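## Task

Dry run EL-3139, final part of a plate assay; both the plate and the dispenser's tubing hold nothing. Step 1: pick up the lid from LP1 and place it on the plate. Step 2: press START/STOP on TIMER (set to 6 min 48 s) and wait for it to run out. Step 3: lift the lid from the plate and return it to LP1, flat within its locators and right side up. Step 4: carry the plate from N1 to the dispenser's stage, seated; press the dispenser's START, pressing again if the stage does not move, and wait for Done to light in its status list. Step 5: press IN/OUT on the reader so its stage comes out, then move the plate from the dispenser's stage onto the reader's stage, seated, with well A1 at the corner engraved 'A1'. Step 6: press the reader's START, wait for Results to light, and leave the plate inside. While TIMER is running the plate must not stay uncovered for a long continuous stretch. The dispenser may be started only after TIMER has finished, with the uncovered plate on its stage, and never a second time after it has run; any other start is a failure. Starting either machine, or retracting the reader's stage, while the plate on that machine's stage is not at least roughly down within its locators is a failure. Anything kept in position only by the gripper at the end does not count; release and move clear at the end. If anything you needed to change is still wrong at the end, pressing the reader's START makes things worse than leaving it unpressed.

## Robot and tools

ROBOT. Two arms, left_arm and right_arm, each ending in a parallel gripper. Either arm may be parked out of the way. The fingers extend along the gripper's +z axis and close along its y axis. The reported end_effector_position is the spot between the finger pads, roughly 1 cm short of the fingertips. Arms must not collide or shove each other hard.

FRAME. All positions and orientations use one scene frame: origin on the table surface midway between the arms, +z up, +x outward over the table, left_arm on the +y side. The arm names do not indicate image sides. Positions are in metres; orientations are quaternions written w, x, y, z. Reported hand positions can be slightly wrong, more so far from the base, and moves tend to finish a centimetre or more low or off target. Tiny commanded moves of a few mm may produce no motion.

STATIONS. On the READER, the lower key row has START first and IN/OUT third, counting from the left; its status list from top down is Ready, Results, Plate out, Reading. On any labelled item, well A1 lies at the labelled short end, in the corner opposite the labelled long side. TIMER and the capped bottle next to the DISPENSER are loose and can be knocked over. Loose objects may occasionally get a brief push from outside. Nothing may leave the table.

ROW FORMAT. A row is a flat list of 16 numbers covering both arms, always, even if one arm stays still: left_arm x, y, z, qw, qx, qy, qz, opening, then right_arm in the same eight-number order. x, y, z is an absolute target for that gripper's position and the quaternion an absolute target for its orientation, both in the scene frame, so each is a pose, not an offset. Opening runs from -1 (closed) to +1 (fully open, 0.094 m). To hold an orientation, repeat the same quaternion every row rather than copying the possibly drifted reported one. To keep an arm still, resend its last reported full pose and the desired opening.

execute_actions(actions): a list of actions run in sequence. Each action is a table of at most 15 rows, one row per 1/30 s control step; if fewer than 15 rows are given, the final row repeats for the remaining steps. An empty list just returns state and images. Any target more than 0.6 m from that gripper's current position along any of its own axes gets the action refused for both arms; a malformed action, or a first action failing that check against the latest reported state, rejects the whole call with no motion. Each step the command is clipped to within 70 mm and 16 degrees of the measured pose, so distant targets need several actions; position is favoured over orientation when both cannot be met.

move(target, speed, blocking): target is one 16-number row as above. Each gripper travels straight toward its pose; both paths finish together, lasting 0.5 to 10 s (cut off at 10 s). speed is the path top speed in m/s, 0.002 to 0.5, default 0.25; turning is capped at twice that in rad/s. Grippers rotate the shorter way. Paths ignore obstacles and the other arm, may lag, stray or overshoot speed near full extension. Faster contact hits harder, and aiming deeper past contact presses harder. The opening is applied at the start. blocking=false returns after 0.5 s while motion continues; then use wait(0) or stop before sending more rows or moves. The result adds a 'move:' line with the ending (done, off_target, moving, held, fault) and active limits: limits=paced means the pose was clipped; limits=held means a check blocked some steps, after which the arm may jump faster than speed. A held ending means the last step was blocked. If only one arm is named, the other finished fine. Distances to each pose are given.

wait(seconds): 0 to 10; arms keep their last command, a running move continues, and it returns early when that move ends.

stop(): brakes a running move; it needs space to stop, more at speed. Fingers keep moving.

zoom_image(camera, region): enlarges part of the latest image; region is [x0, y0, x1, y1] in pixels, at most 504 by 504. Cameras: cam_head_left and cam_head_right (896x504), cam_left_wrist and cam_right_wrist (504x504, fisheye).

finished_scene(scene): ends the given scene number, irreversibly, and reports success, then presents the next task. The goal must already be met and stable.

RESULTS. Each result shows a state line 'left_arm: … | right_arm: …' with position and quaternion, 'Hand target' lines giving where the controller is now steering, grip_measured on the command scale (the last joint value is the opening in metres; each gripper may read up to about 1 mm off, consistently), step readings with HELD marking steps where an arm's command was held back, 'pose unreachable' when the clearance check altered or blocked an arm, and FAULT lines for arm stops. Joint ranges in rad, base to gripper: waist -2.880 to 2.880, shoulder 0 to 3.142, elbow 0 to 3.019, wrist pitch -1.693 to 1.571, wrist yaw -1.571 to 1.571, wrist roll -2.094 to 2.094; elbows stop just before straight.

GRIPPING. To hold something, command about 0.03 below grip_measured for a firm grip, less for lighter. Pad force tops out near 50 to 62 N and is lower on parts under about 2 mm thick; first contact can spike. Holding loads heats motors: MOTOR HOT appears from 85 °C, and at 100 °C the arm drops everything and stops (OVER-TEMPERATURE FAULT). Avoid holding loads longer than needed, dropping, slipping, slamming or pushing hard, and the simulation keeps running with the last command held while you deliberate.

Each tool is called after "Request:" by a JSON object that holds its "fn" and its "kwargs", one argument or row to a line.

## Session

Request:
{"fn": "execute_actions", "kwargs": {
  "actions": []
}}

Scene clock: 0.00 s.
left_arm: end_effector_position=(+0.4862, +0.1222, +0.2092) grip_measured=+1.000 end_effector_quat_wxyz=(+0.041, +0.079, +0.996, +0.017) | right_arm: end_effector_position=(+0.3446, -0.6242, +0.3266) grip_measured=+1.000 end_effector_quat_wxyz=(+0.460, +0.606, +0.577, +0.298)
Joint positions: left_arm=[-0.236  1.6    1.461 -1.364 -0.056 -0.207  0.094] | right_arm=[-0.732  0.919  0.811 -0.402 -0.614  1.073  0.094]
Joint velocities: left_arm=[ 0.005 -0.015  0.017 -0.002 -0.007 -0.051  0.   ] | right_arm=[-0.015  0.005 -0.017 -0.012 -0.022 -0.051  0.   ]
Hand target (left_arm): +0.493, +0.119, +0.216; +0.049, +0.078, +0.996, +0.015
Hand target (right_arm): +0.347, -0.627, +0.338; +0.469, +0.600, +0.576, +0.297

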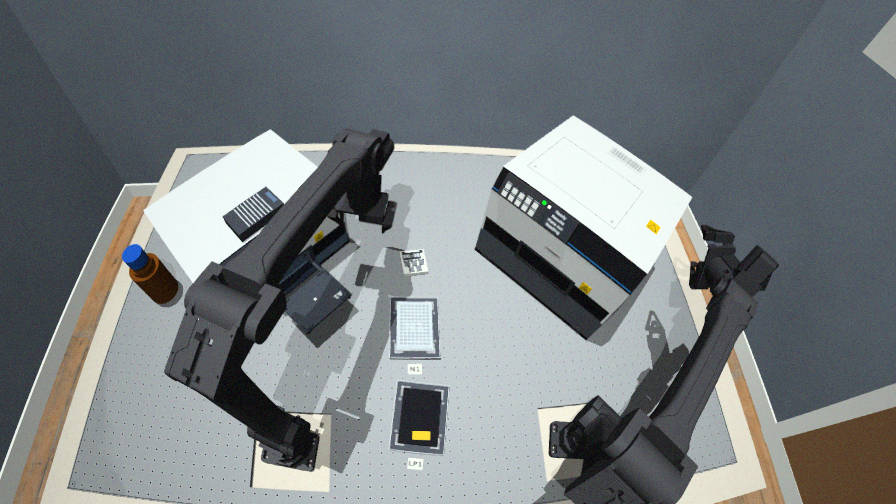

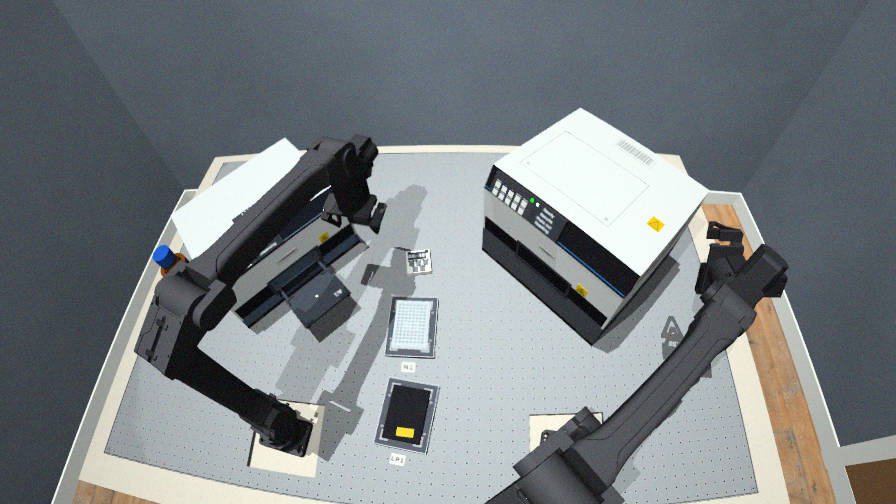

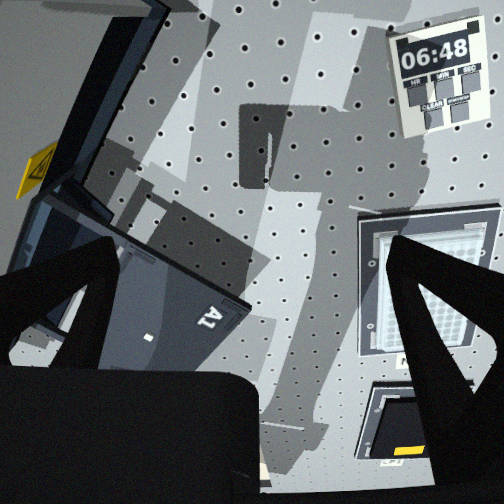

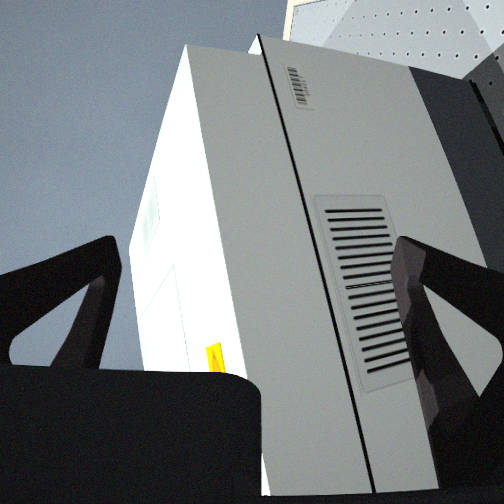

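Request:
{"fn": "move", "kwargs": {
  "target": [0.13,0.01,0.14,0,0.07,0.998,0,1,0.3446,-0.6242,0.3266,0.460,0.606,0.577,0.298,1],
  "speed": 0.3
}}

Scene clock: 6.63 s.
left_arm: end_effector_position=(+0.1253, +0.0094, +0.1428) grip_measured=+1.000 end_effector_quat_wxyz=(-0.009, +0.080, +0.997, +0.004) | right_arm: end_effector_position=(+0.3446, -0.6242, +0.3266) grip_measured=+1.000 end_effector_quat_wxyz=(+0.460, +0.606, +0.577, +0.298)
Joint positions: left_arm=[-1.074  1.182  0.868 -1.272  0.013 -1.044  0.094] | right_arm=[-0.732  0.919  0.811 -0.402 -0.614  1.073  0.094]
Joint velocities: left_arm=[-0.005 -0.015 -0.002 -0.002 -0.007 -0.051  0.   ] | right_arm=[-0.005 -0.005 -0.017  0.002 -0.037  0.022  0.   ]
Hand target (left_arm): +0.127, +0.012, +0.140; -0.007, +0.069, +0.998, +0.003
Hand target (right_arm): +0.345, -0.624, +0.327; +0.460, +0.606, +0.577, +0.298
Off the commanded pose (left_arm): 0.006 m, 2 deg.
Off the commanded pose (right_arm): 0.000 m, 0 deg.
move: done

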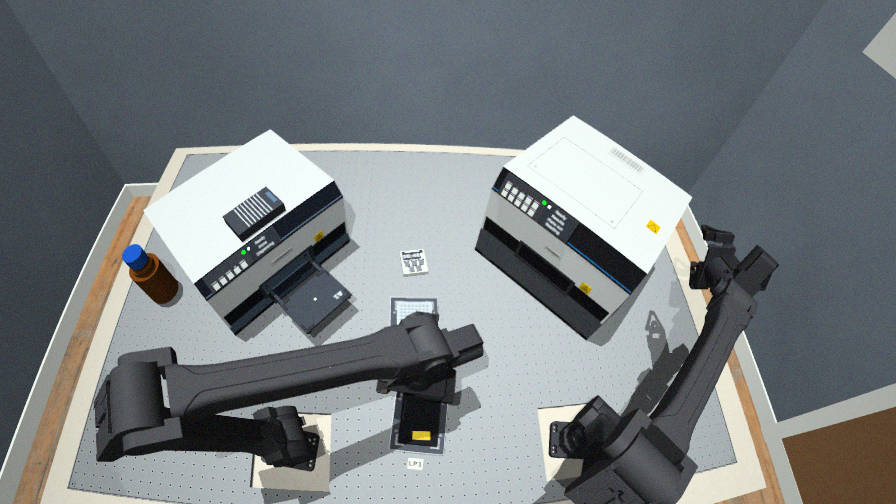

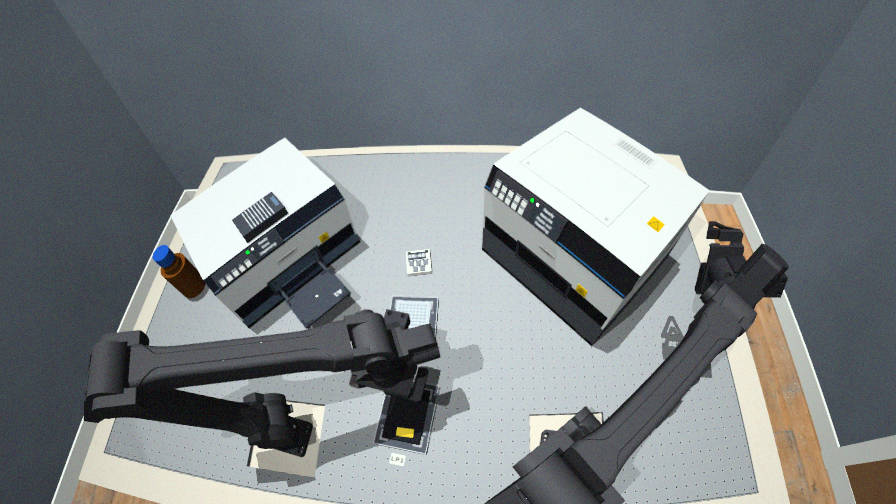

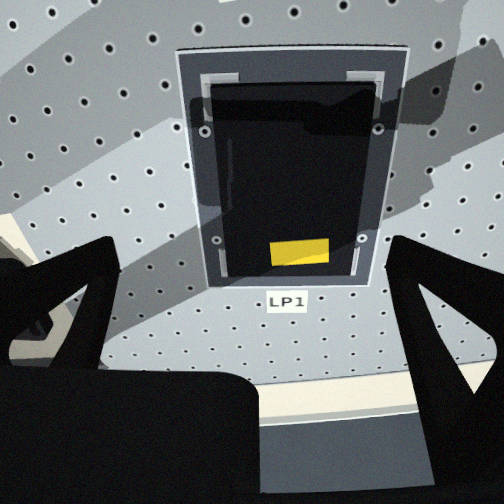

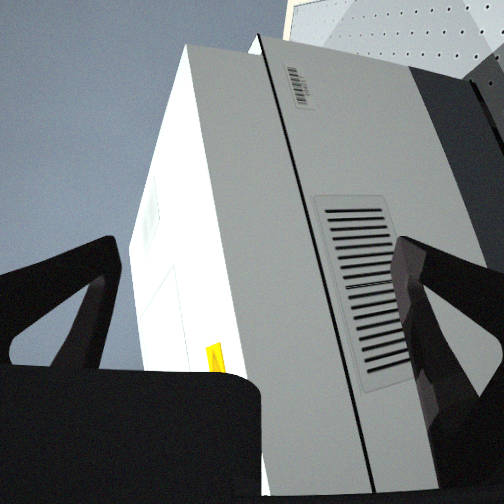

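Request:
{"fn": "move", "kwargs": {
  "target": [0.098,-0.010,0.06,0,0.057,0.998,0,1,0.3446,-0.6242,0.3266,0.460,0.606,0.577,0.298,1],
  "speed": 0.15
}}

Scene clock: 10.33 s.
left_arm: end_effector_position=(+0.0996, -0.0122, +0.0653) grip_measured=+1.000 end_effector_quat_wxyz=(-0.002, +0.062, +0.998, -0.003) | right_arm: end_effector_position=(+0.3446, -0.6242, +0.3266) grip_measured=+1.000 end_effector_quat_wxyz=(+0.460, +0.606, +0.577, +0.298)
Joint positions: left_arm=[-1.179  1.307  0.747 -1.007  0.006 -1.187  0.094] | right_arm=[-0.732  0.919  0.811 -0.402 -0.614  1.073  0.094]
Joint velocities: left_arm=[-0.005 -0.015  0.002 -0.002 -0.022  0.007  0.   ] | right_arm=[-0.005  0.005 -0.012  0.012 -0.037 -0.022  0.   ]
Hand target (left_arm): +0.098, -0.010, +0.060; -0.001, +0.057, +0.998, +0.001
Hand target (right_arm): +0.345, -0.624, +0.327; +0.460, +0.606, +0.577, +0.298
Off the commanded pose (left_arm): 0.006 m, 1 deg.
Off the commanded pose (right_arm): 0.000 m, 0 deg.
move: done

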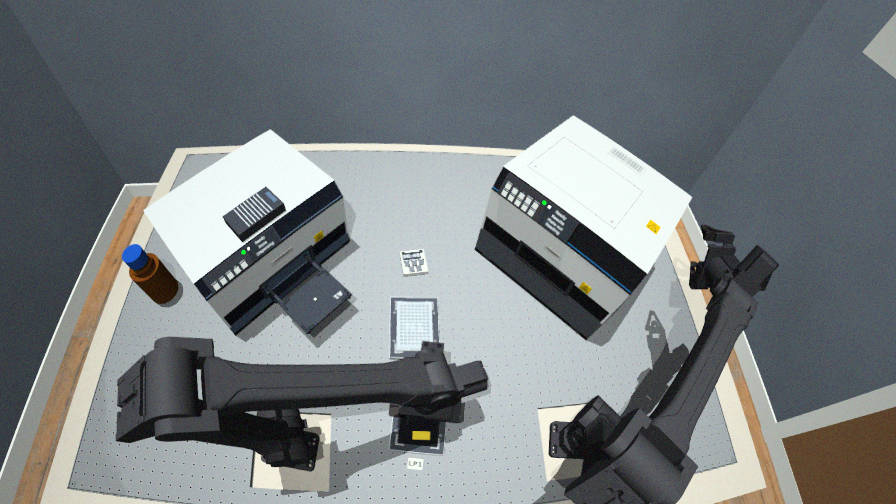

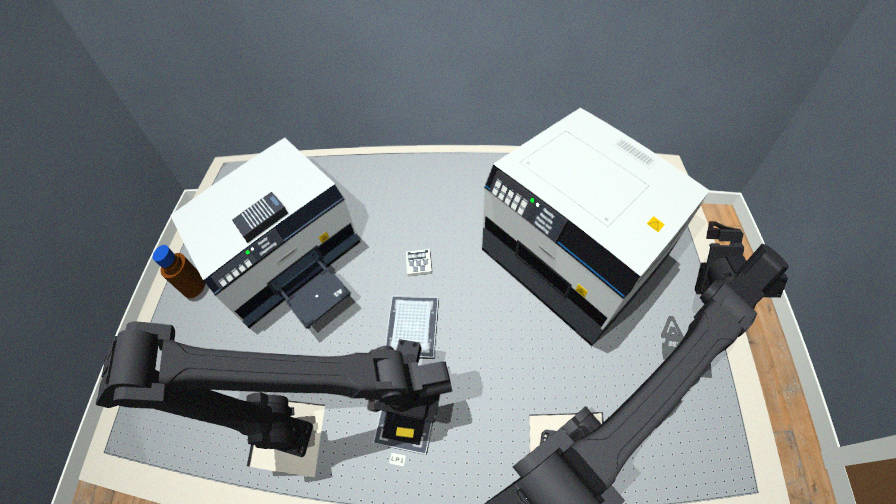

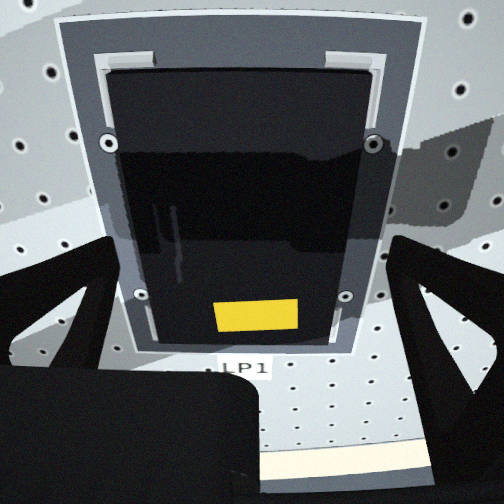

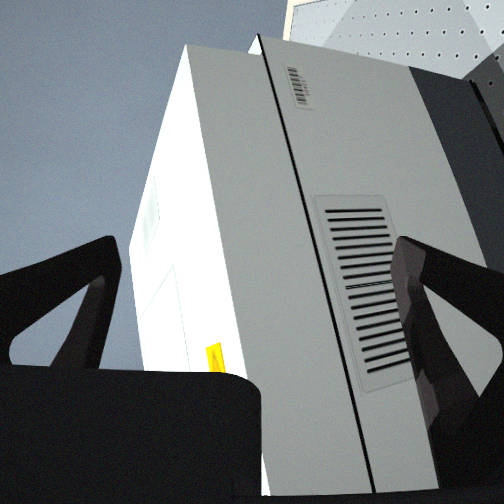

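Request:
{"fn": "move", "kwargs": {
  "target": [0.093,-0.0035,0.043,0,0.057,0.998,0,1,0.3446,-0.6242,0.3266,0.460,0.606,0.577,0.298,1],
  "speed": 0.05
}}

Scene clock: 12.87 s.
left_arm: end_effector_position=(+0.0963, -0.0071, +0.0517) grip_measured=+1.000 end_effector_quat_wxyz=(+0.001, +0.059, +0.998, -0.009) | right_arm: end_effector_position=(+0.3446, -0.6242, +0.3266) grip_measured=+1.000 end_effector_quat_wxyz=(+0.460, +0.606, +0.577, +0.298)
Joint positions: left_arm=[-1.186  1.307  0.705 -0.951  0.004 -1.198  0.094] | right_arm=[-0.732  0.919  0.811 -0.402 -0.614  1.073  0.094]
Joint velocities: left_arm=[-0.015  0.005 -0.012  0.002  0.022  0.051  0.   ] | right_arm=[-0.015 -0.005 -0.007  0.022 -0.081 -0.081  0.   ]
Hand target (left_arm): +0.093, -0.003, +0.043; +0.000, +0.057, +0.998, +0.000
Hand target (right_arm): +0.345, -0.624, +0.327; +0.460, +0.606, +0.577, +0.298
Off the commanded pose (left_arm): 0.010 m, 1 deg.
Off the commanded pose (right_arm): 0.000 m, 0 deg.
move: done

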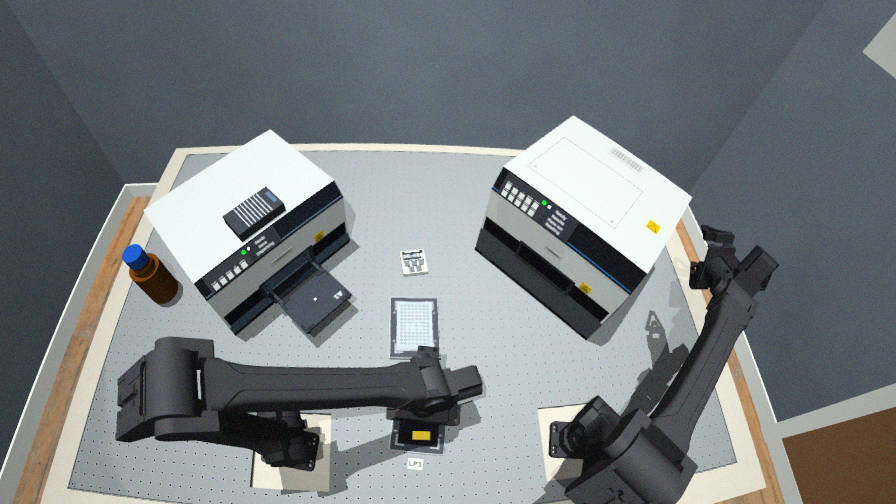

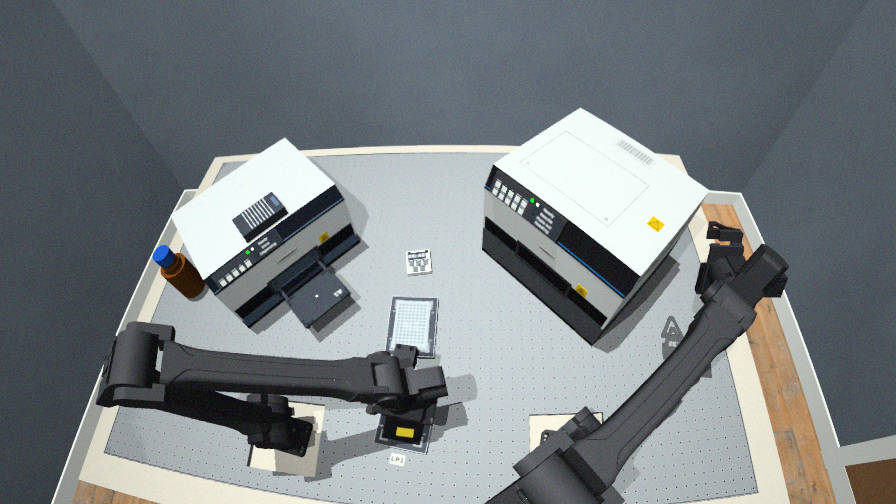

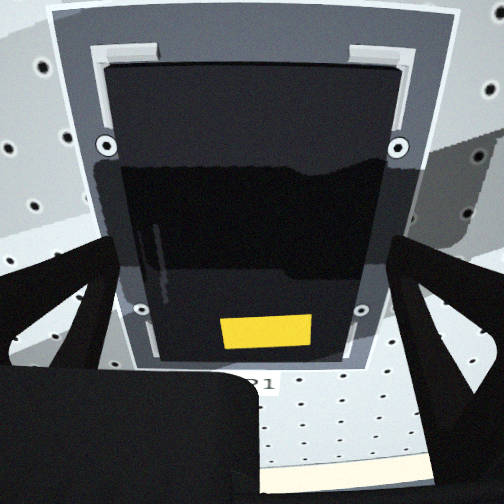

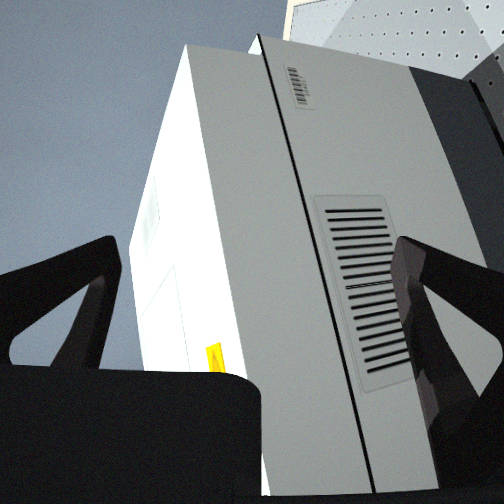

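Request:
{"fn": "execute_actions", "kwargs": {
  "actions": [
    [[0.093,-0.002,0.032,0,0.060,0.998,0,1,0.3446,-0.6242,0.3266,0.460,0.606,0.577,0.298,1]],
    [[0.093,-0.002,0.032,0,0.060,0.998,0,0.76,0.3446,-0.6242,0.3266,0.460,0.606,0.577,0.298,1]]
  ]
}}

Scene clock: 15.53 s.
left_arm: end_effector_position=(+0.0962, -0.0069, +0.0394) grip_measured=+0.777 end_effector_quat_wxyz=(+0.001, +0.059, +0.998, -0.010) | right_arm: end_effector_position=(+0.3446, -0.6242, +0.3266) grip_measured=+1.000 end_effector_quat_wxyz=(+0.460, +0.606, +0.577, +0.298)
Joint positions: left_arm=[-1.187  1.329  0.685 -0.907  0.004 -1.199  0.083] | right_arm=[-0.732  0.919  0.811 -0.402 -0.614  1.073  0.094]
Joint velocities: left_arm=[-0.024 -0.024 -0.012 -0.002 -0.037 -0.037 -0.   ] | right_arm=[-0.005  0.024 -0.002 -0.002  0.037  0.007  0.   ]
Hand target (left_arm): +0.093, -0.002, +0.032; +0.000, +0.060, +0.998, +0.000
Hand target (right_arm): +0.345, -0.624, +0.327; +0.460, +0.606, +0.577, +0.298
Off the commanded pose (left_arm): 0.009 m, 1 deg.
Off the commanded pose (right_arm): 0.000 m, 0 deg.
Step readings (end_effector_position; steps 1 to 15: 1st action; 16 to 30: 2nd action):
0: left_arm (+0.0963, -0.0071, +0.0517) | right_arm (+0.3446, -0.6242, +0.3266)
1: left_arm (+0.0965, -0.0078, +0.0508) | right_arm (+0.3446, -0.6242, +0.3266)
2: left_arm (+0.0967, -0.0087, +0.0492) | right_arm (+0.3446, -0.6242, +0.3266)
4: left_arm (+0.0965, -0.0078, +0.0452) | right_arm (+0.3446, -0.6242, +0.3266)
8: left_arm (+0.0958, -0.0052, +0.0399) | right_arm (+0.3446, -0.6242, +0.3266)
15: left_arm (+0.0959, -0.0055, +0.0394) | right_arm (+0.3446, -0.6242, +0.3266)
16: left_arm (+0.0959, -0.0055, +0.0394) | right_arm (+0.3446, -0.6242, +0.3266)
17: left_arm (+0.0961, -0.0064, +0.0394) | right_arm (+0.3446, -0.6242, +0.3266)
19: left_arm (+0.0962, -0.0070, +0.0394) | right_arm (+0.3446, -0.6242, +0.3266)
23: left_arm (+0.0962, -0.0069, +0.0394) | right_arm (+0.3446, -0.6242, +0.3266)
30: end_effector_position above

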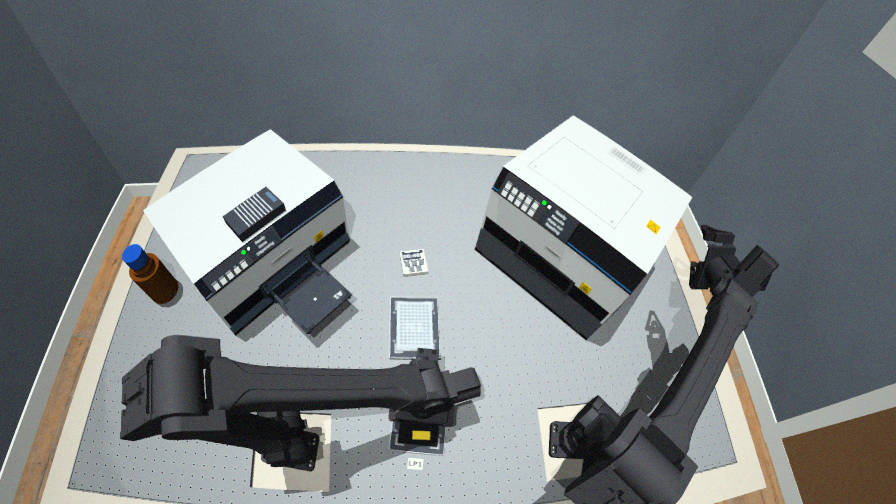

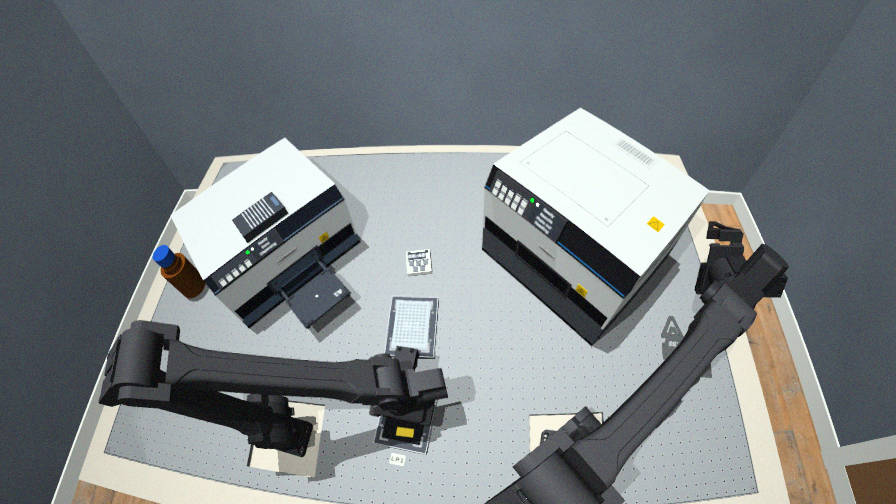

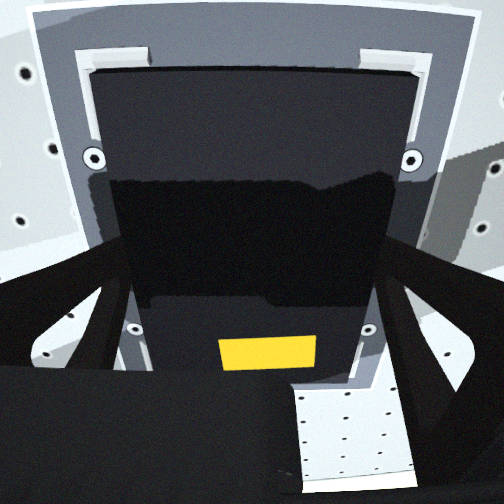

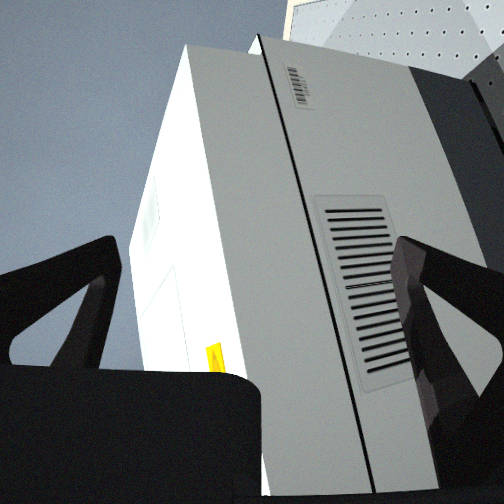

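Request:
{"fn": "execute_actions", "kwargs": {
  "actions": [
    [[0.094,-0.007,0.060,0.009,0.060,0.997,-0.04,0.74,0.3446,-0.6242,0.3266,0.460,0.606,0.577,0.298,1]],
    [[0.105,-0.015,0.11,0.009,0.060,0.997,-0.04,0.74,0.3446,-0.6242,0.3266,0.460,0.606,0.577,0.298,1]]
  ]
}}

Request:
{"fn": "move", "kwargs": {
  "target": [0.32,-0.02,0.13,0,0,1,0,0.74,0.3446,-0.6242,0.3266,0.460,0.606,0.577,0.298,1]
}}

Scene clock: 19.40 s.
left_arm: end_effector_position=(+0.0978, +0.0033, +0.0915) grip_measured=+0.774 end_effector_quat_wxyz=(+0.004, +0.058, +0.998, -0.020) | right_arm: end_effector_position=(+0.3446, -0.6242, +0.3266) grip_measured=+1.000 end_effector_quat_wxyz=(+0.460, +0.606, +0.577, +0.298)
Joint positions: left_arm=[-1.172  1.196  0.733 -1.067  0.004 -1.188  0.083] | right_arm=[-0.732  0.919  0.811 -0.402 -0.614  1.073  0.094]
Joint velocities: left_arm=[-0.005  0.005  0.012  0.012 -0.022  0.051  0.   ] | right_arm=[-0.005 -0.015  0.007  0.002 -0.022 -0.037  0.   ]
Hand target (left_arm): +0.105, -0.014, +0.110; +0.010, +0.060, +0.997, -0.040
Hand target (right_arm): +0.345, -0.624, +0.327; +0.460, +0.606, +0.577, +0.298
Off the commanded pose (left_arm): 0.027 m, 2 deg.
Off the commanded pose (right_arm): 0.000 m, 0 deg.
Step readings (end_effector_position; steps 1 to 15: 1st action; 16 to 30: 2nd action):
0: left_arm (+0.0962, -0.0069, +0.0394) | right_arm (+0.3446, -0.6242, +0.3266)
1: left_arm (+0.0963, -0.0074, +0.0409) | right_arm (+0.3446, -0.6242, +0.3266)
2: left_arm (+0.0963, -0.0073, +0.0433) | right_arm (+0.3446, -0.6242, +0.3266)
4: left_arm (+0.0967, -0.0090, +0.0519) | right_arm (+0.3446, -0.6242, +0.3266)
8: left_arm (+0.0974, -0.0118, +0.0640) | right_arm (+0.3446, -0.6242, +0.3266)
15: left_arm (+0.0974, -0.0116, +0.0645) | right_arm (+0.3446, -0.6242, +0.3266)
16: left_arm (+0.0965, -0.0077, +0.0663) | right_arm (+0.3446, -0.6242, +0.3266)
17: left_arm (+0.0956, -0.0014, +0.0696) | right_arm (+0.3446, -0.6242, +0.3266)
19: left_arm (+0.0956, +0.0052, +0.0773) | right_arm (+0.3446, -0.6242, +0.3266)
23: left_arm (+0.0975, +0.0045, +0.0891) | right_arm (+0.3446, -0.6242, +0.3266)
30: end_effector_position above

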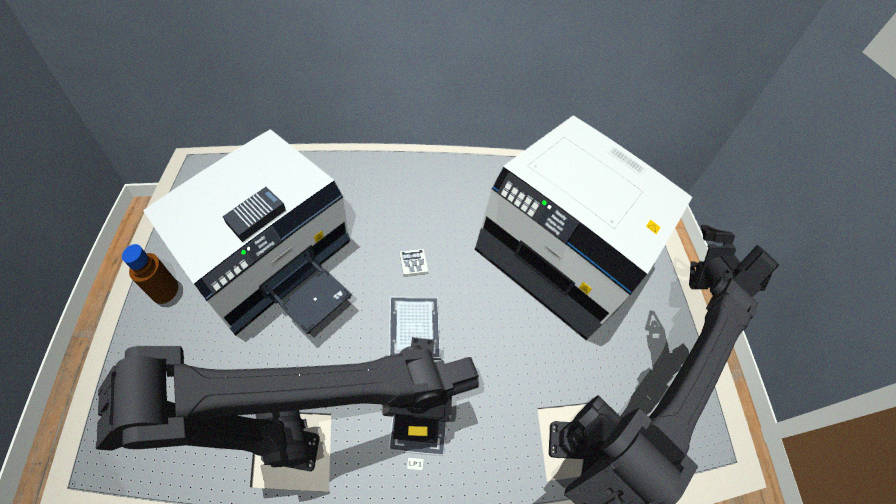

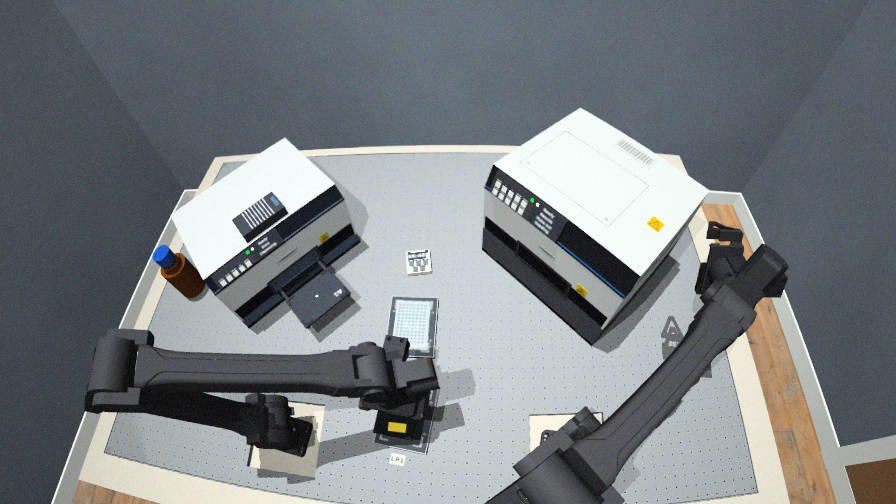

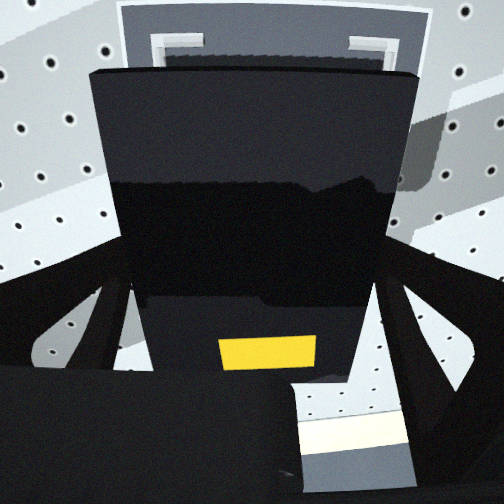

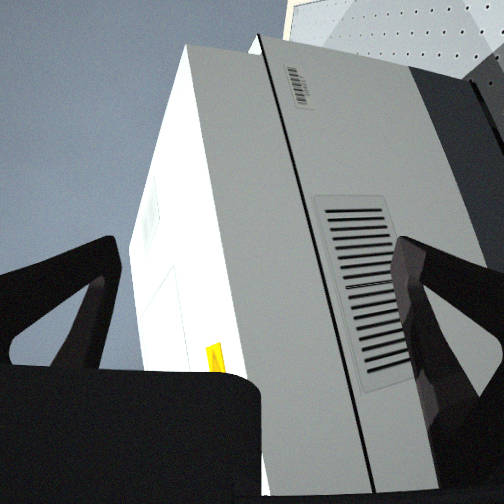

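Scene clock: 20.80 s.
left_arm: end_effector_position=(+0.3096, -0.0084, +0.1174) grip_measured=+0.774 end_effector_quat_wxyz=(-0.006, -0.009, +1.000, +0.007) | right_arm: end_effector_position=(+0.3446, -0.6242, +0.3266) grip_measured=+1.000 end_effector_quat_wxyz=(+0.460, +0.606, +0.577, +0.298)
Joint positions: left_arm=[-0.67   1.517  1.116 -1.188  0.    -0.819  0.083] | right_arm=[-0.732  0.919  0.811 -0.402 -0.614  1.073  0.094]
Joint velocities: left_arm=[-0.005 -0.005  0.002  0.007 -0.037 -0.022  0.   ] | right_arm=[-0.015  0.005  0.002  0.002 -0.022 -0.051  0.   ]
Hand target (left_arm): +0.321, -0.021, +0.130; +0.004, -0.000, +1.000, -0.003
Hand target (right_arm): +0.345, -0.624, +0.327; +0.460, +0.606, +0.577, +0.298
Off the commanded pose (left_arm): 0.020 m, 1 deg.
Off the commanded pose (right_arm): 0.000 m, 0 deg.
move: off_target (left_arm)

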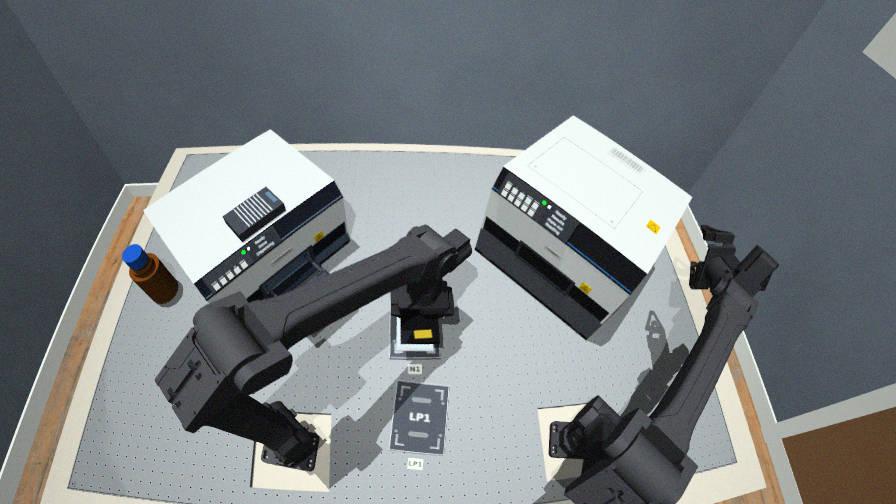

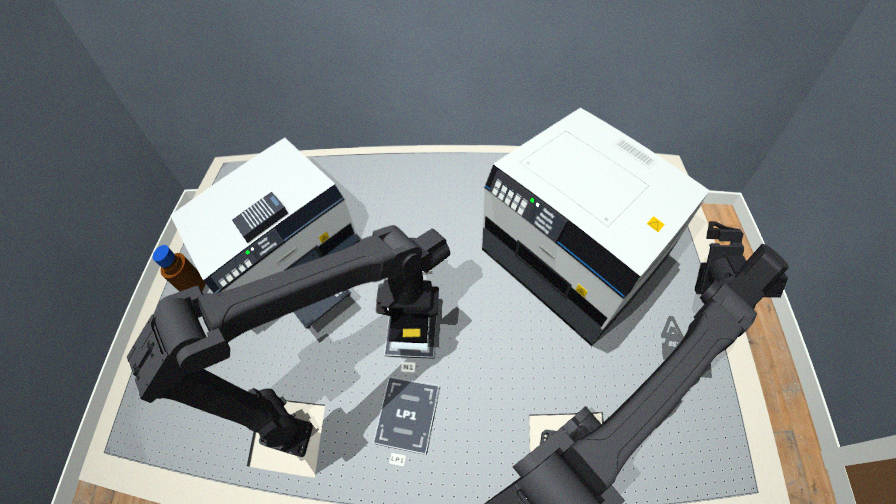

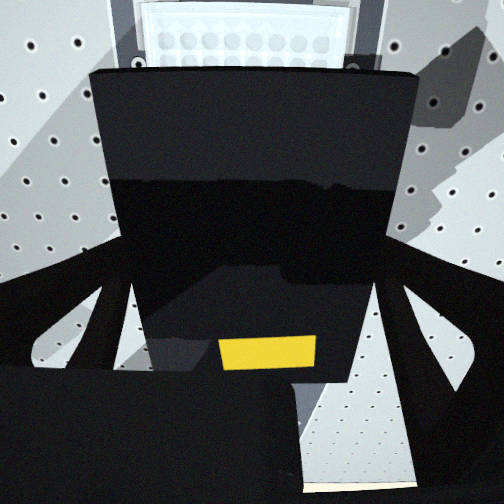

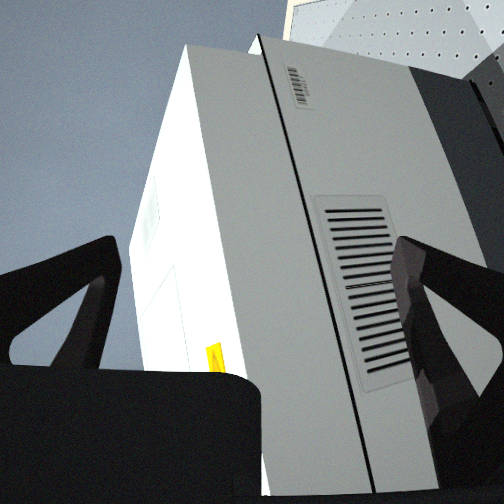

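Request:
{"fn": "move", "kwargs": {
  "target": [0.327,0.004,0.068,0,0.013,1,0,0.74,0.3446,-0.6242,0.3266,0.460,0.606,0.577,0.298,1],
  "speed": 0.1
}}

Scene clock: 23.87 s.
left_arm: end_effector_position=(+0.3273, -0.0004, +0.0767) grip_measured=+0.774 end_effector_quat_wxyz=(+0.005, +0.009, +1.000, -0.005) | right_arm: end_effector_position=(+0.3446, -0.6242, +0.3266) grip_measured=+1.000 end_effector_quat_wxyz=(+0.460, +0.606, +0.577, +0.298)
Joint positions: left_arm=[-0.627  1.564  1.052 -1.046  0.    -0.74   0.083] | right_arm=[-0.732  0.919  0.811 -0.402 -0.614  1.073  0.094]
Joint velocities: left_arm=[ 0.015 -0.024  0.012 -0.012 -0.007 -0.051  0.   ] | right_arm=[ 0.005 -0.015 -0.002 -0.002 -0.037  0.037  0.   ]
Hand target (left_arm): +0.327, +0.004, +0.068; +0.000, +0.013, +1.000, -0.000
Hand target (right_arm): +0.345, -0.624, +0.327; +0.460, +0.606, +0.577, +0.298
Off the commanded pose (left_arm): 0.010 m, 1 deg.
Off the commanded pose (right_arm): 0.000 m, 0 deg.
move: done

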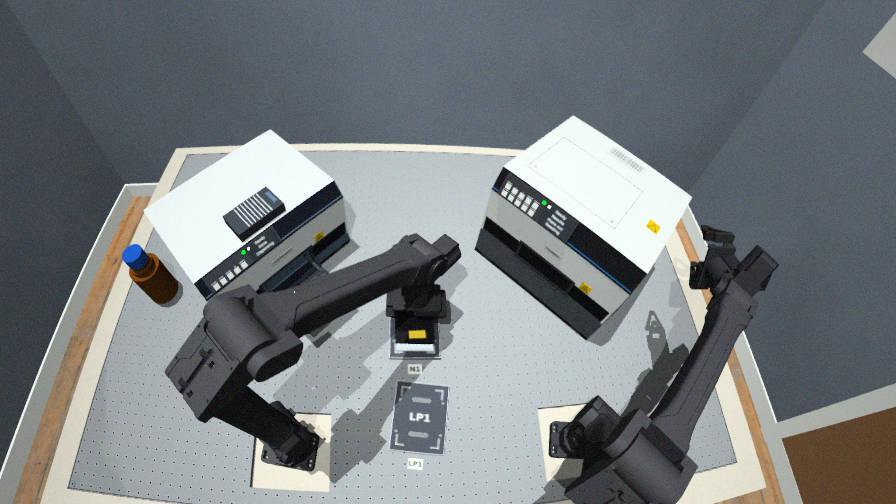

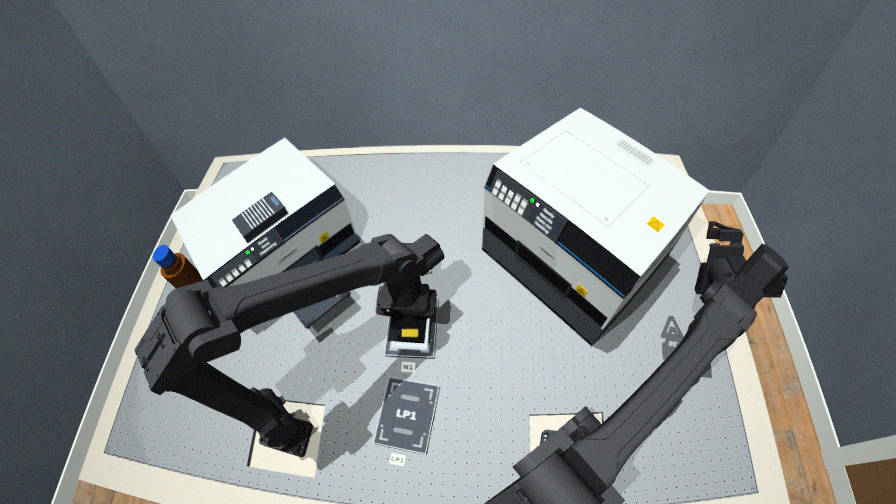

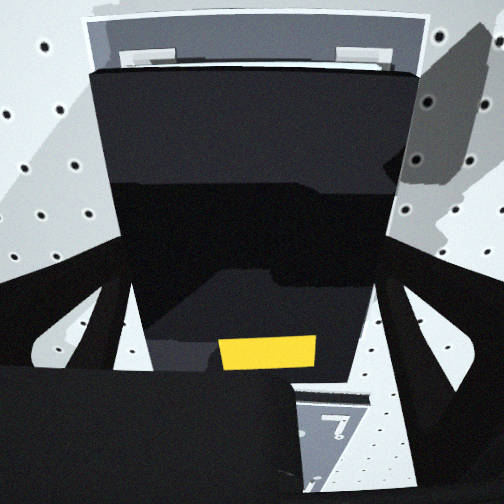

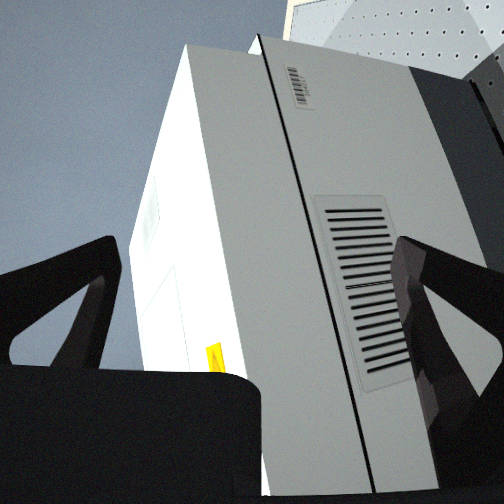

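Request:
{"fn": "execute_actions", "kwargs": {
  "actions": []
}}

Scene clock: 36.73 s.
left_arm: end_effector_position=(+0.3273, -0.0004, +0.0767) grip_measured=+0.774 end_effector_quat_wxyz=(+0.005, +0.010, +1.000, -0.005) | right_arm: end_effector_position=(+0.3446, -0.6242, +0.3266) grip_measured=+1.000 end_effector_quat_wxyz=(+0.460, +0.606, +0.577, +0.298)
Joint positions: left_arm=[-0.627  1.564  1.052 -1.046  0.    -0.738  0.083] | right_arm=[-0.732  0.919  0.811 -0.402 -0.614  1.073  0.094]
Joint velocities: left_arm=[ 0.005 -0.005 -0.017  0.007 -0.022 -0.007 -0.   ] | right_arm=[-0.005 -0.015  0.002 -0.007 -0.007 -0.081  0.   ]
Hand target (left_arm): +0.327, +0.004, +0.068; +0.000, +0.013, +1.000, -0.000
Hand target (right_arm): +0.345, -0.624, +0.327; +0.460, +0.606, +0.577, +0.298
Off the commanded pose (left_arm): 0.010 m, 1 deg.
Off the commanded pose (right_arm): 0.000 m, 0 deg.

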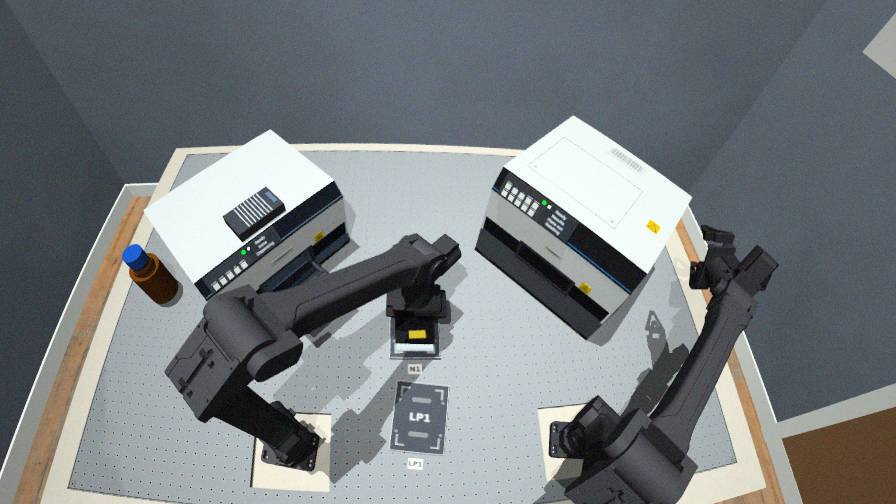

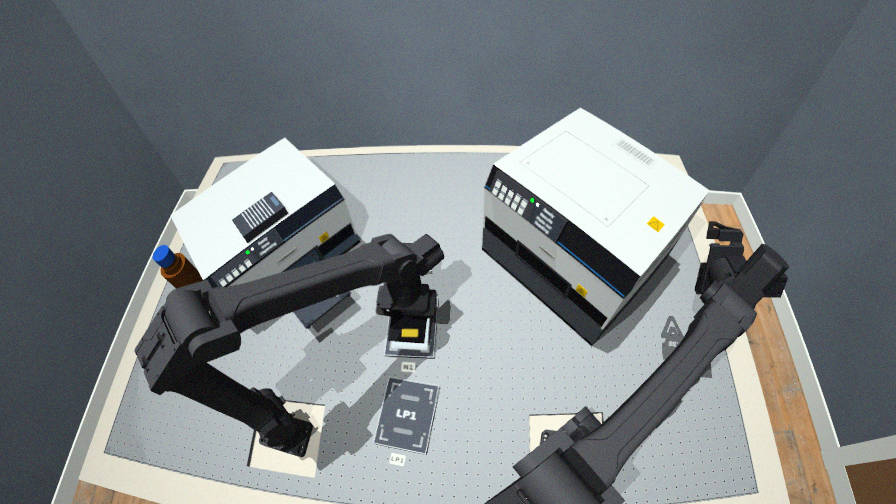

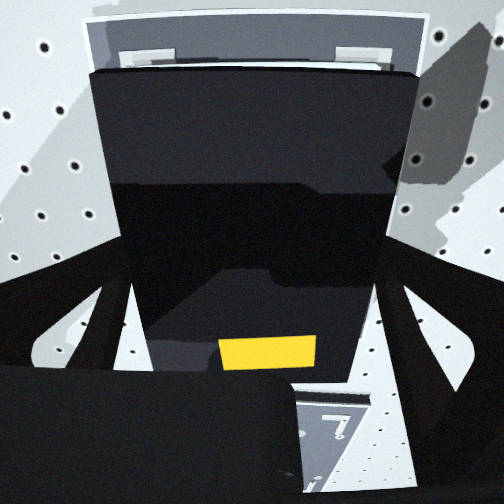

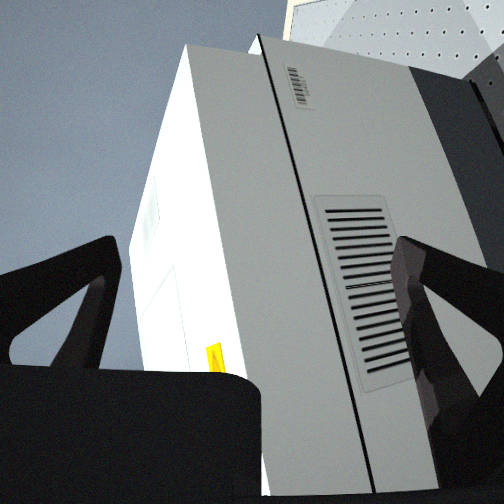

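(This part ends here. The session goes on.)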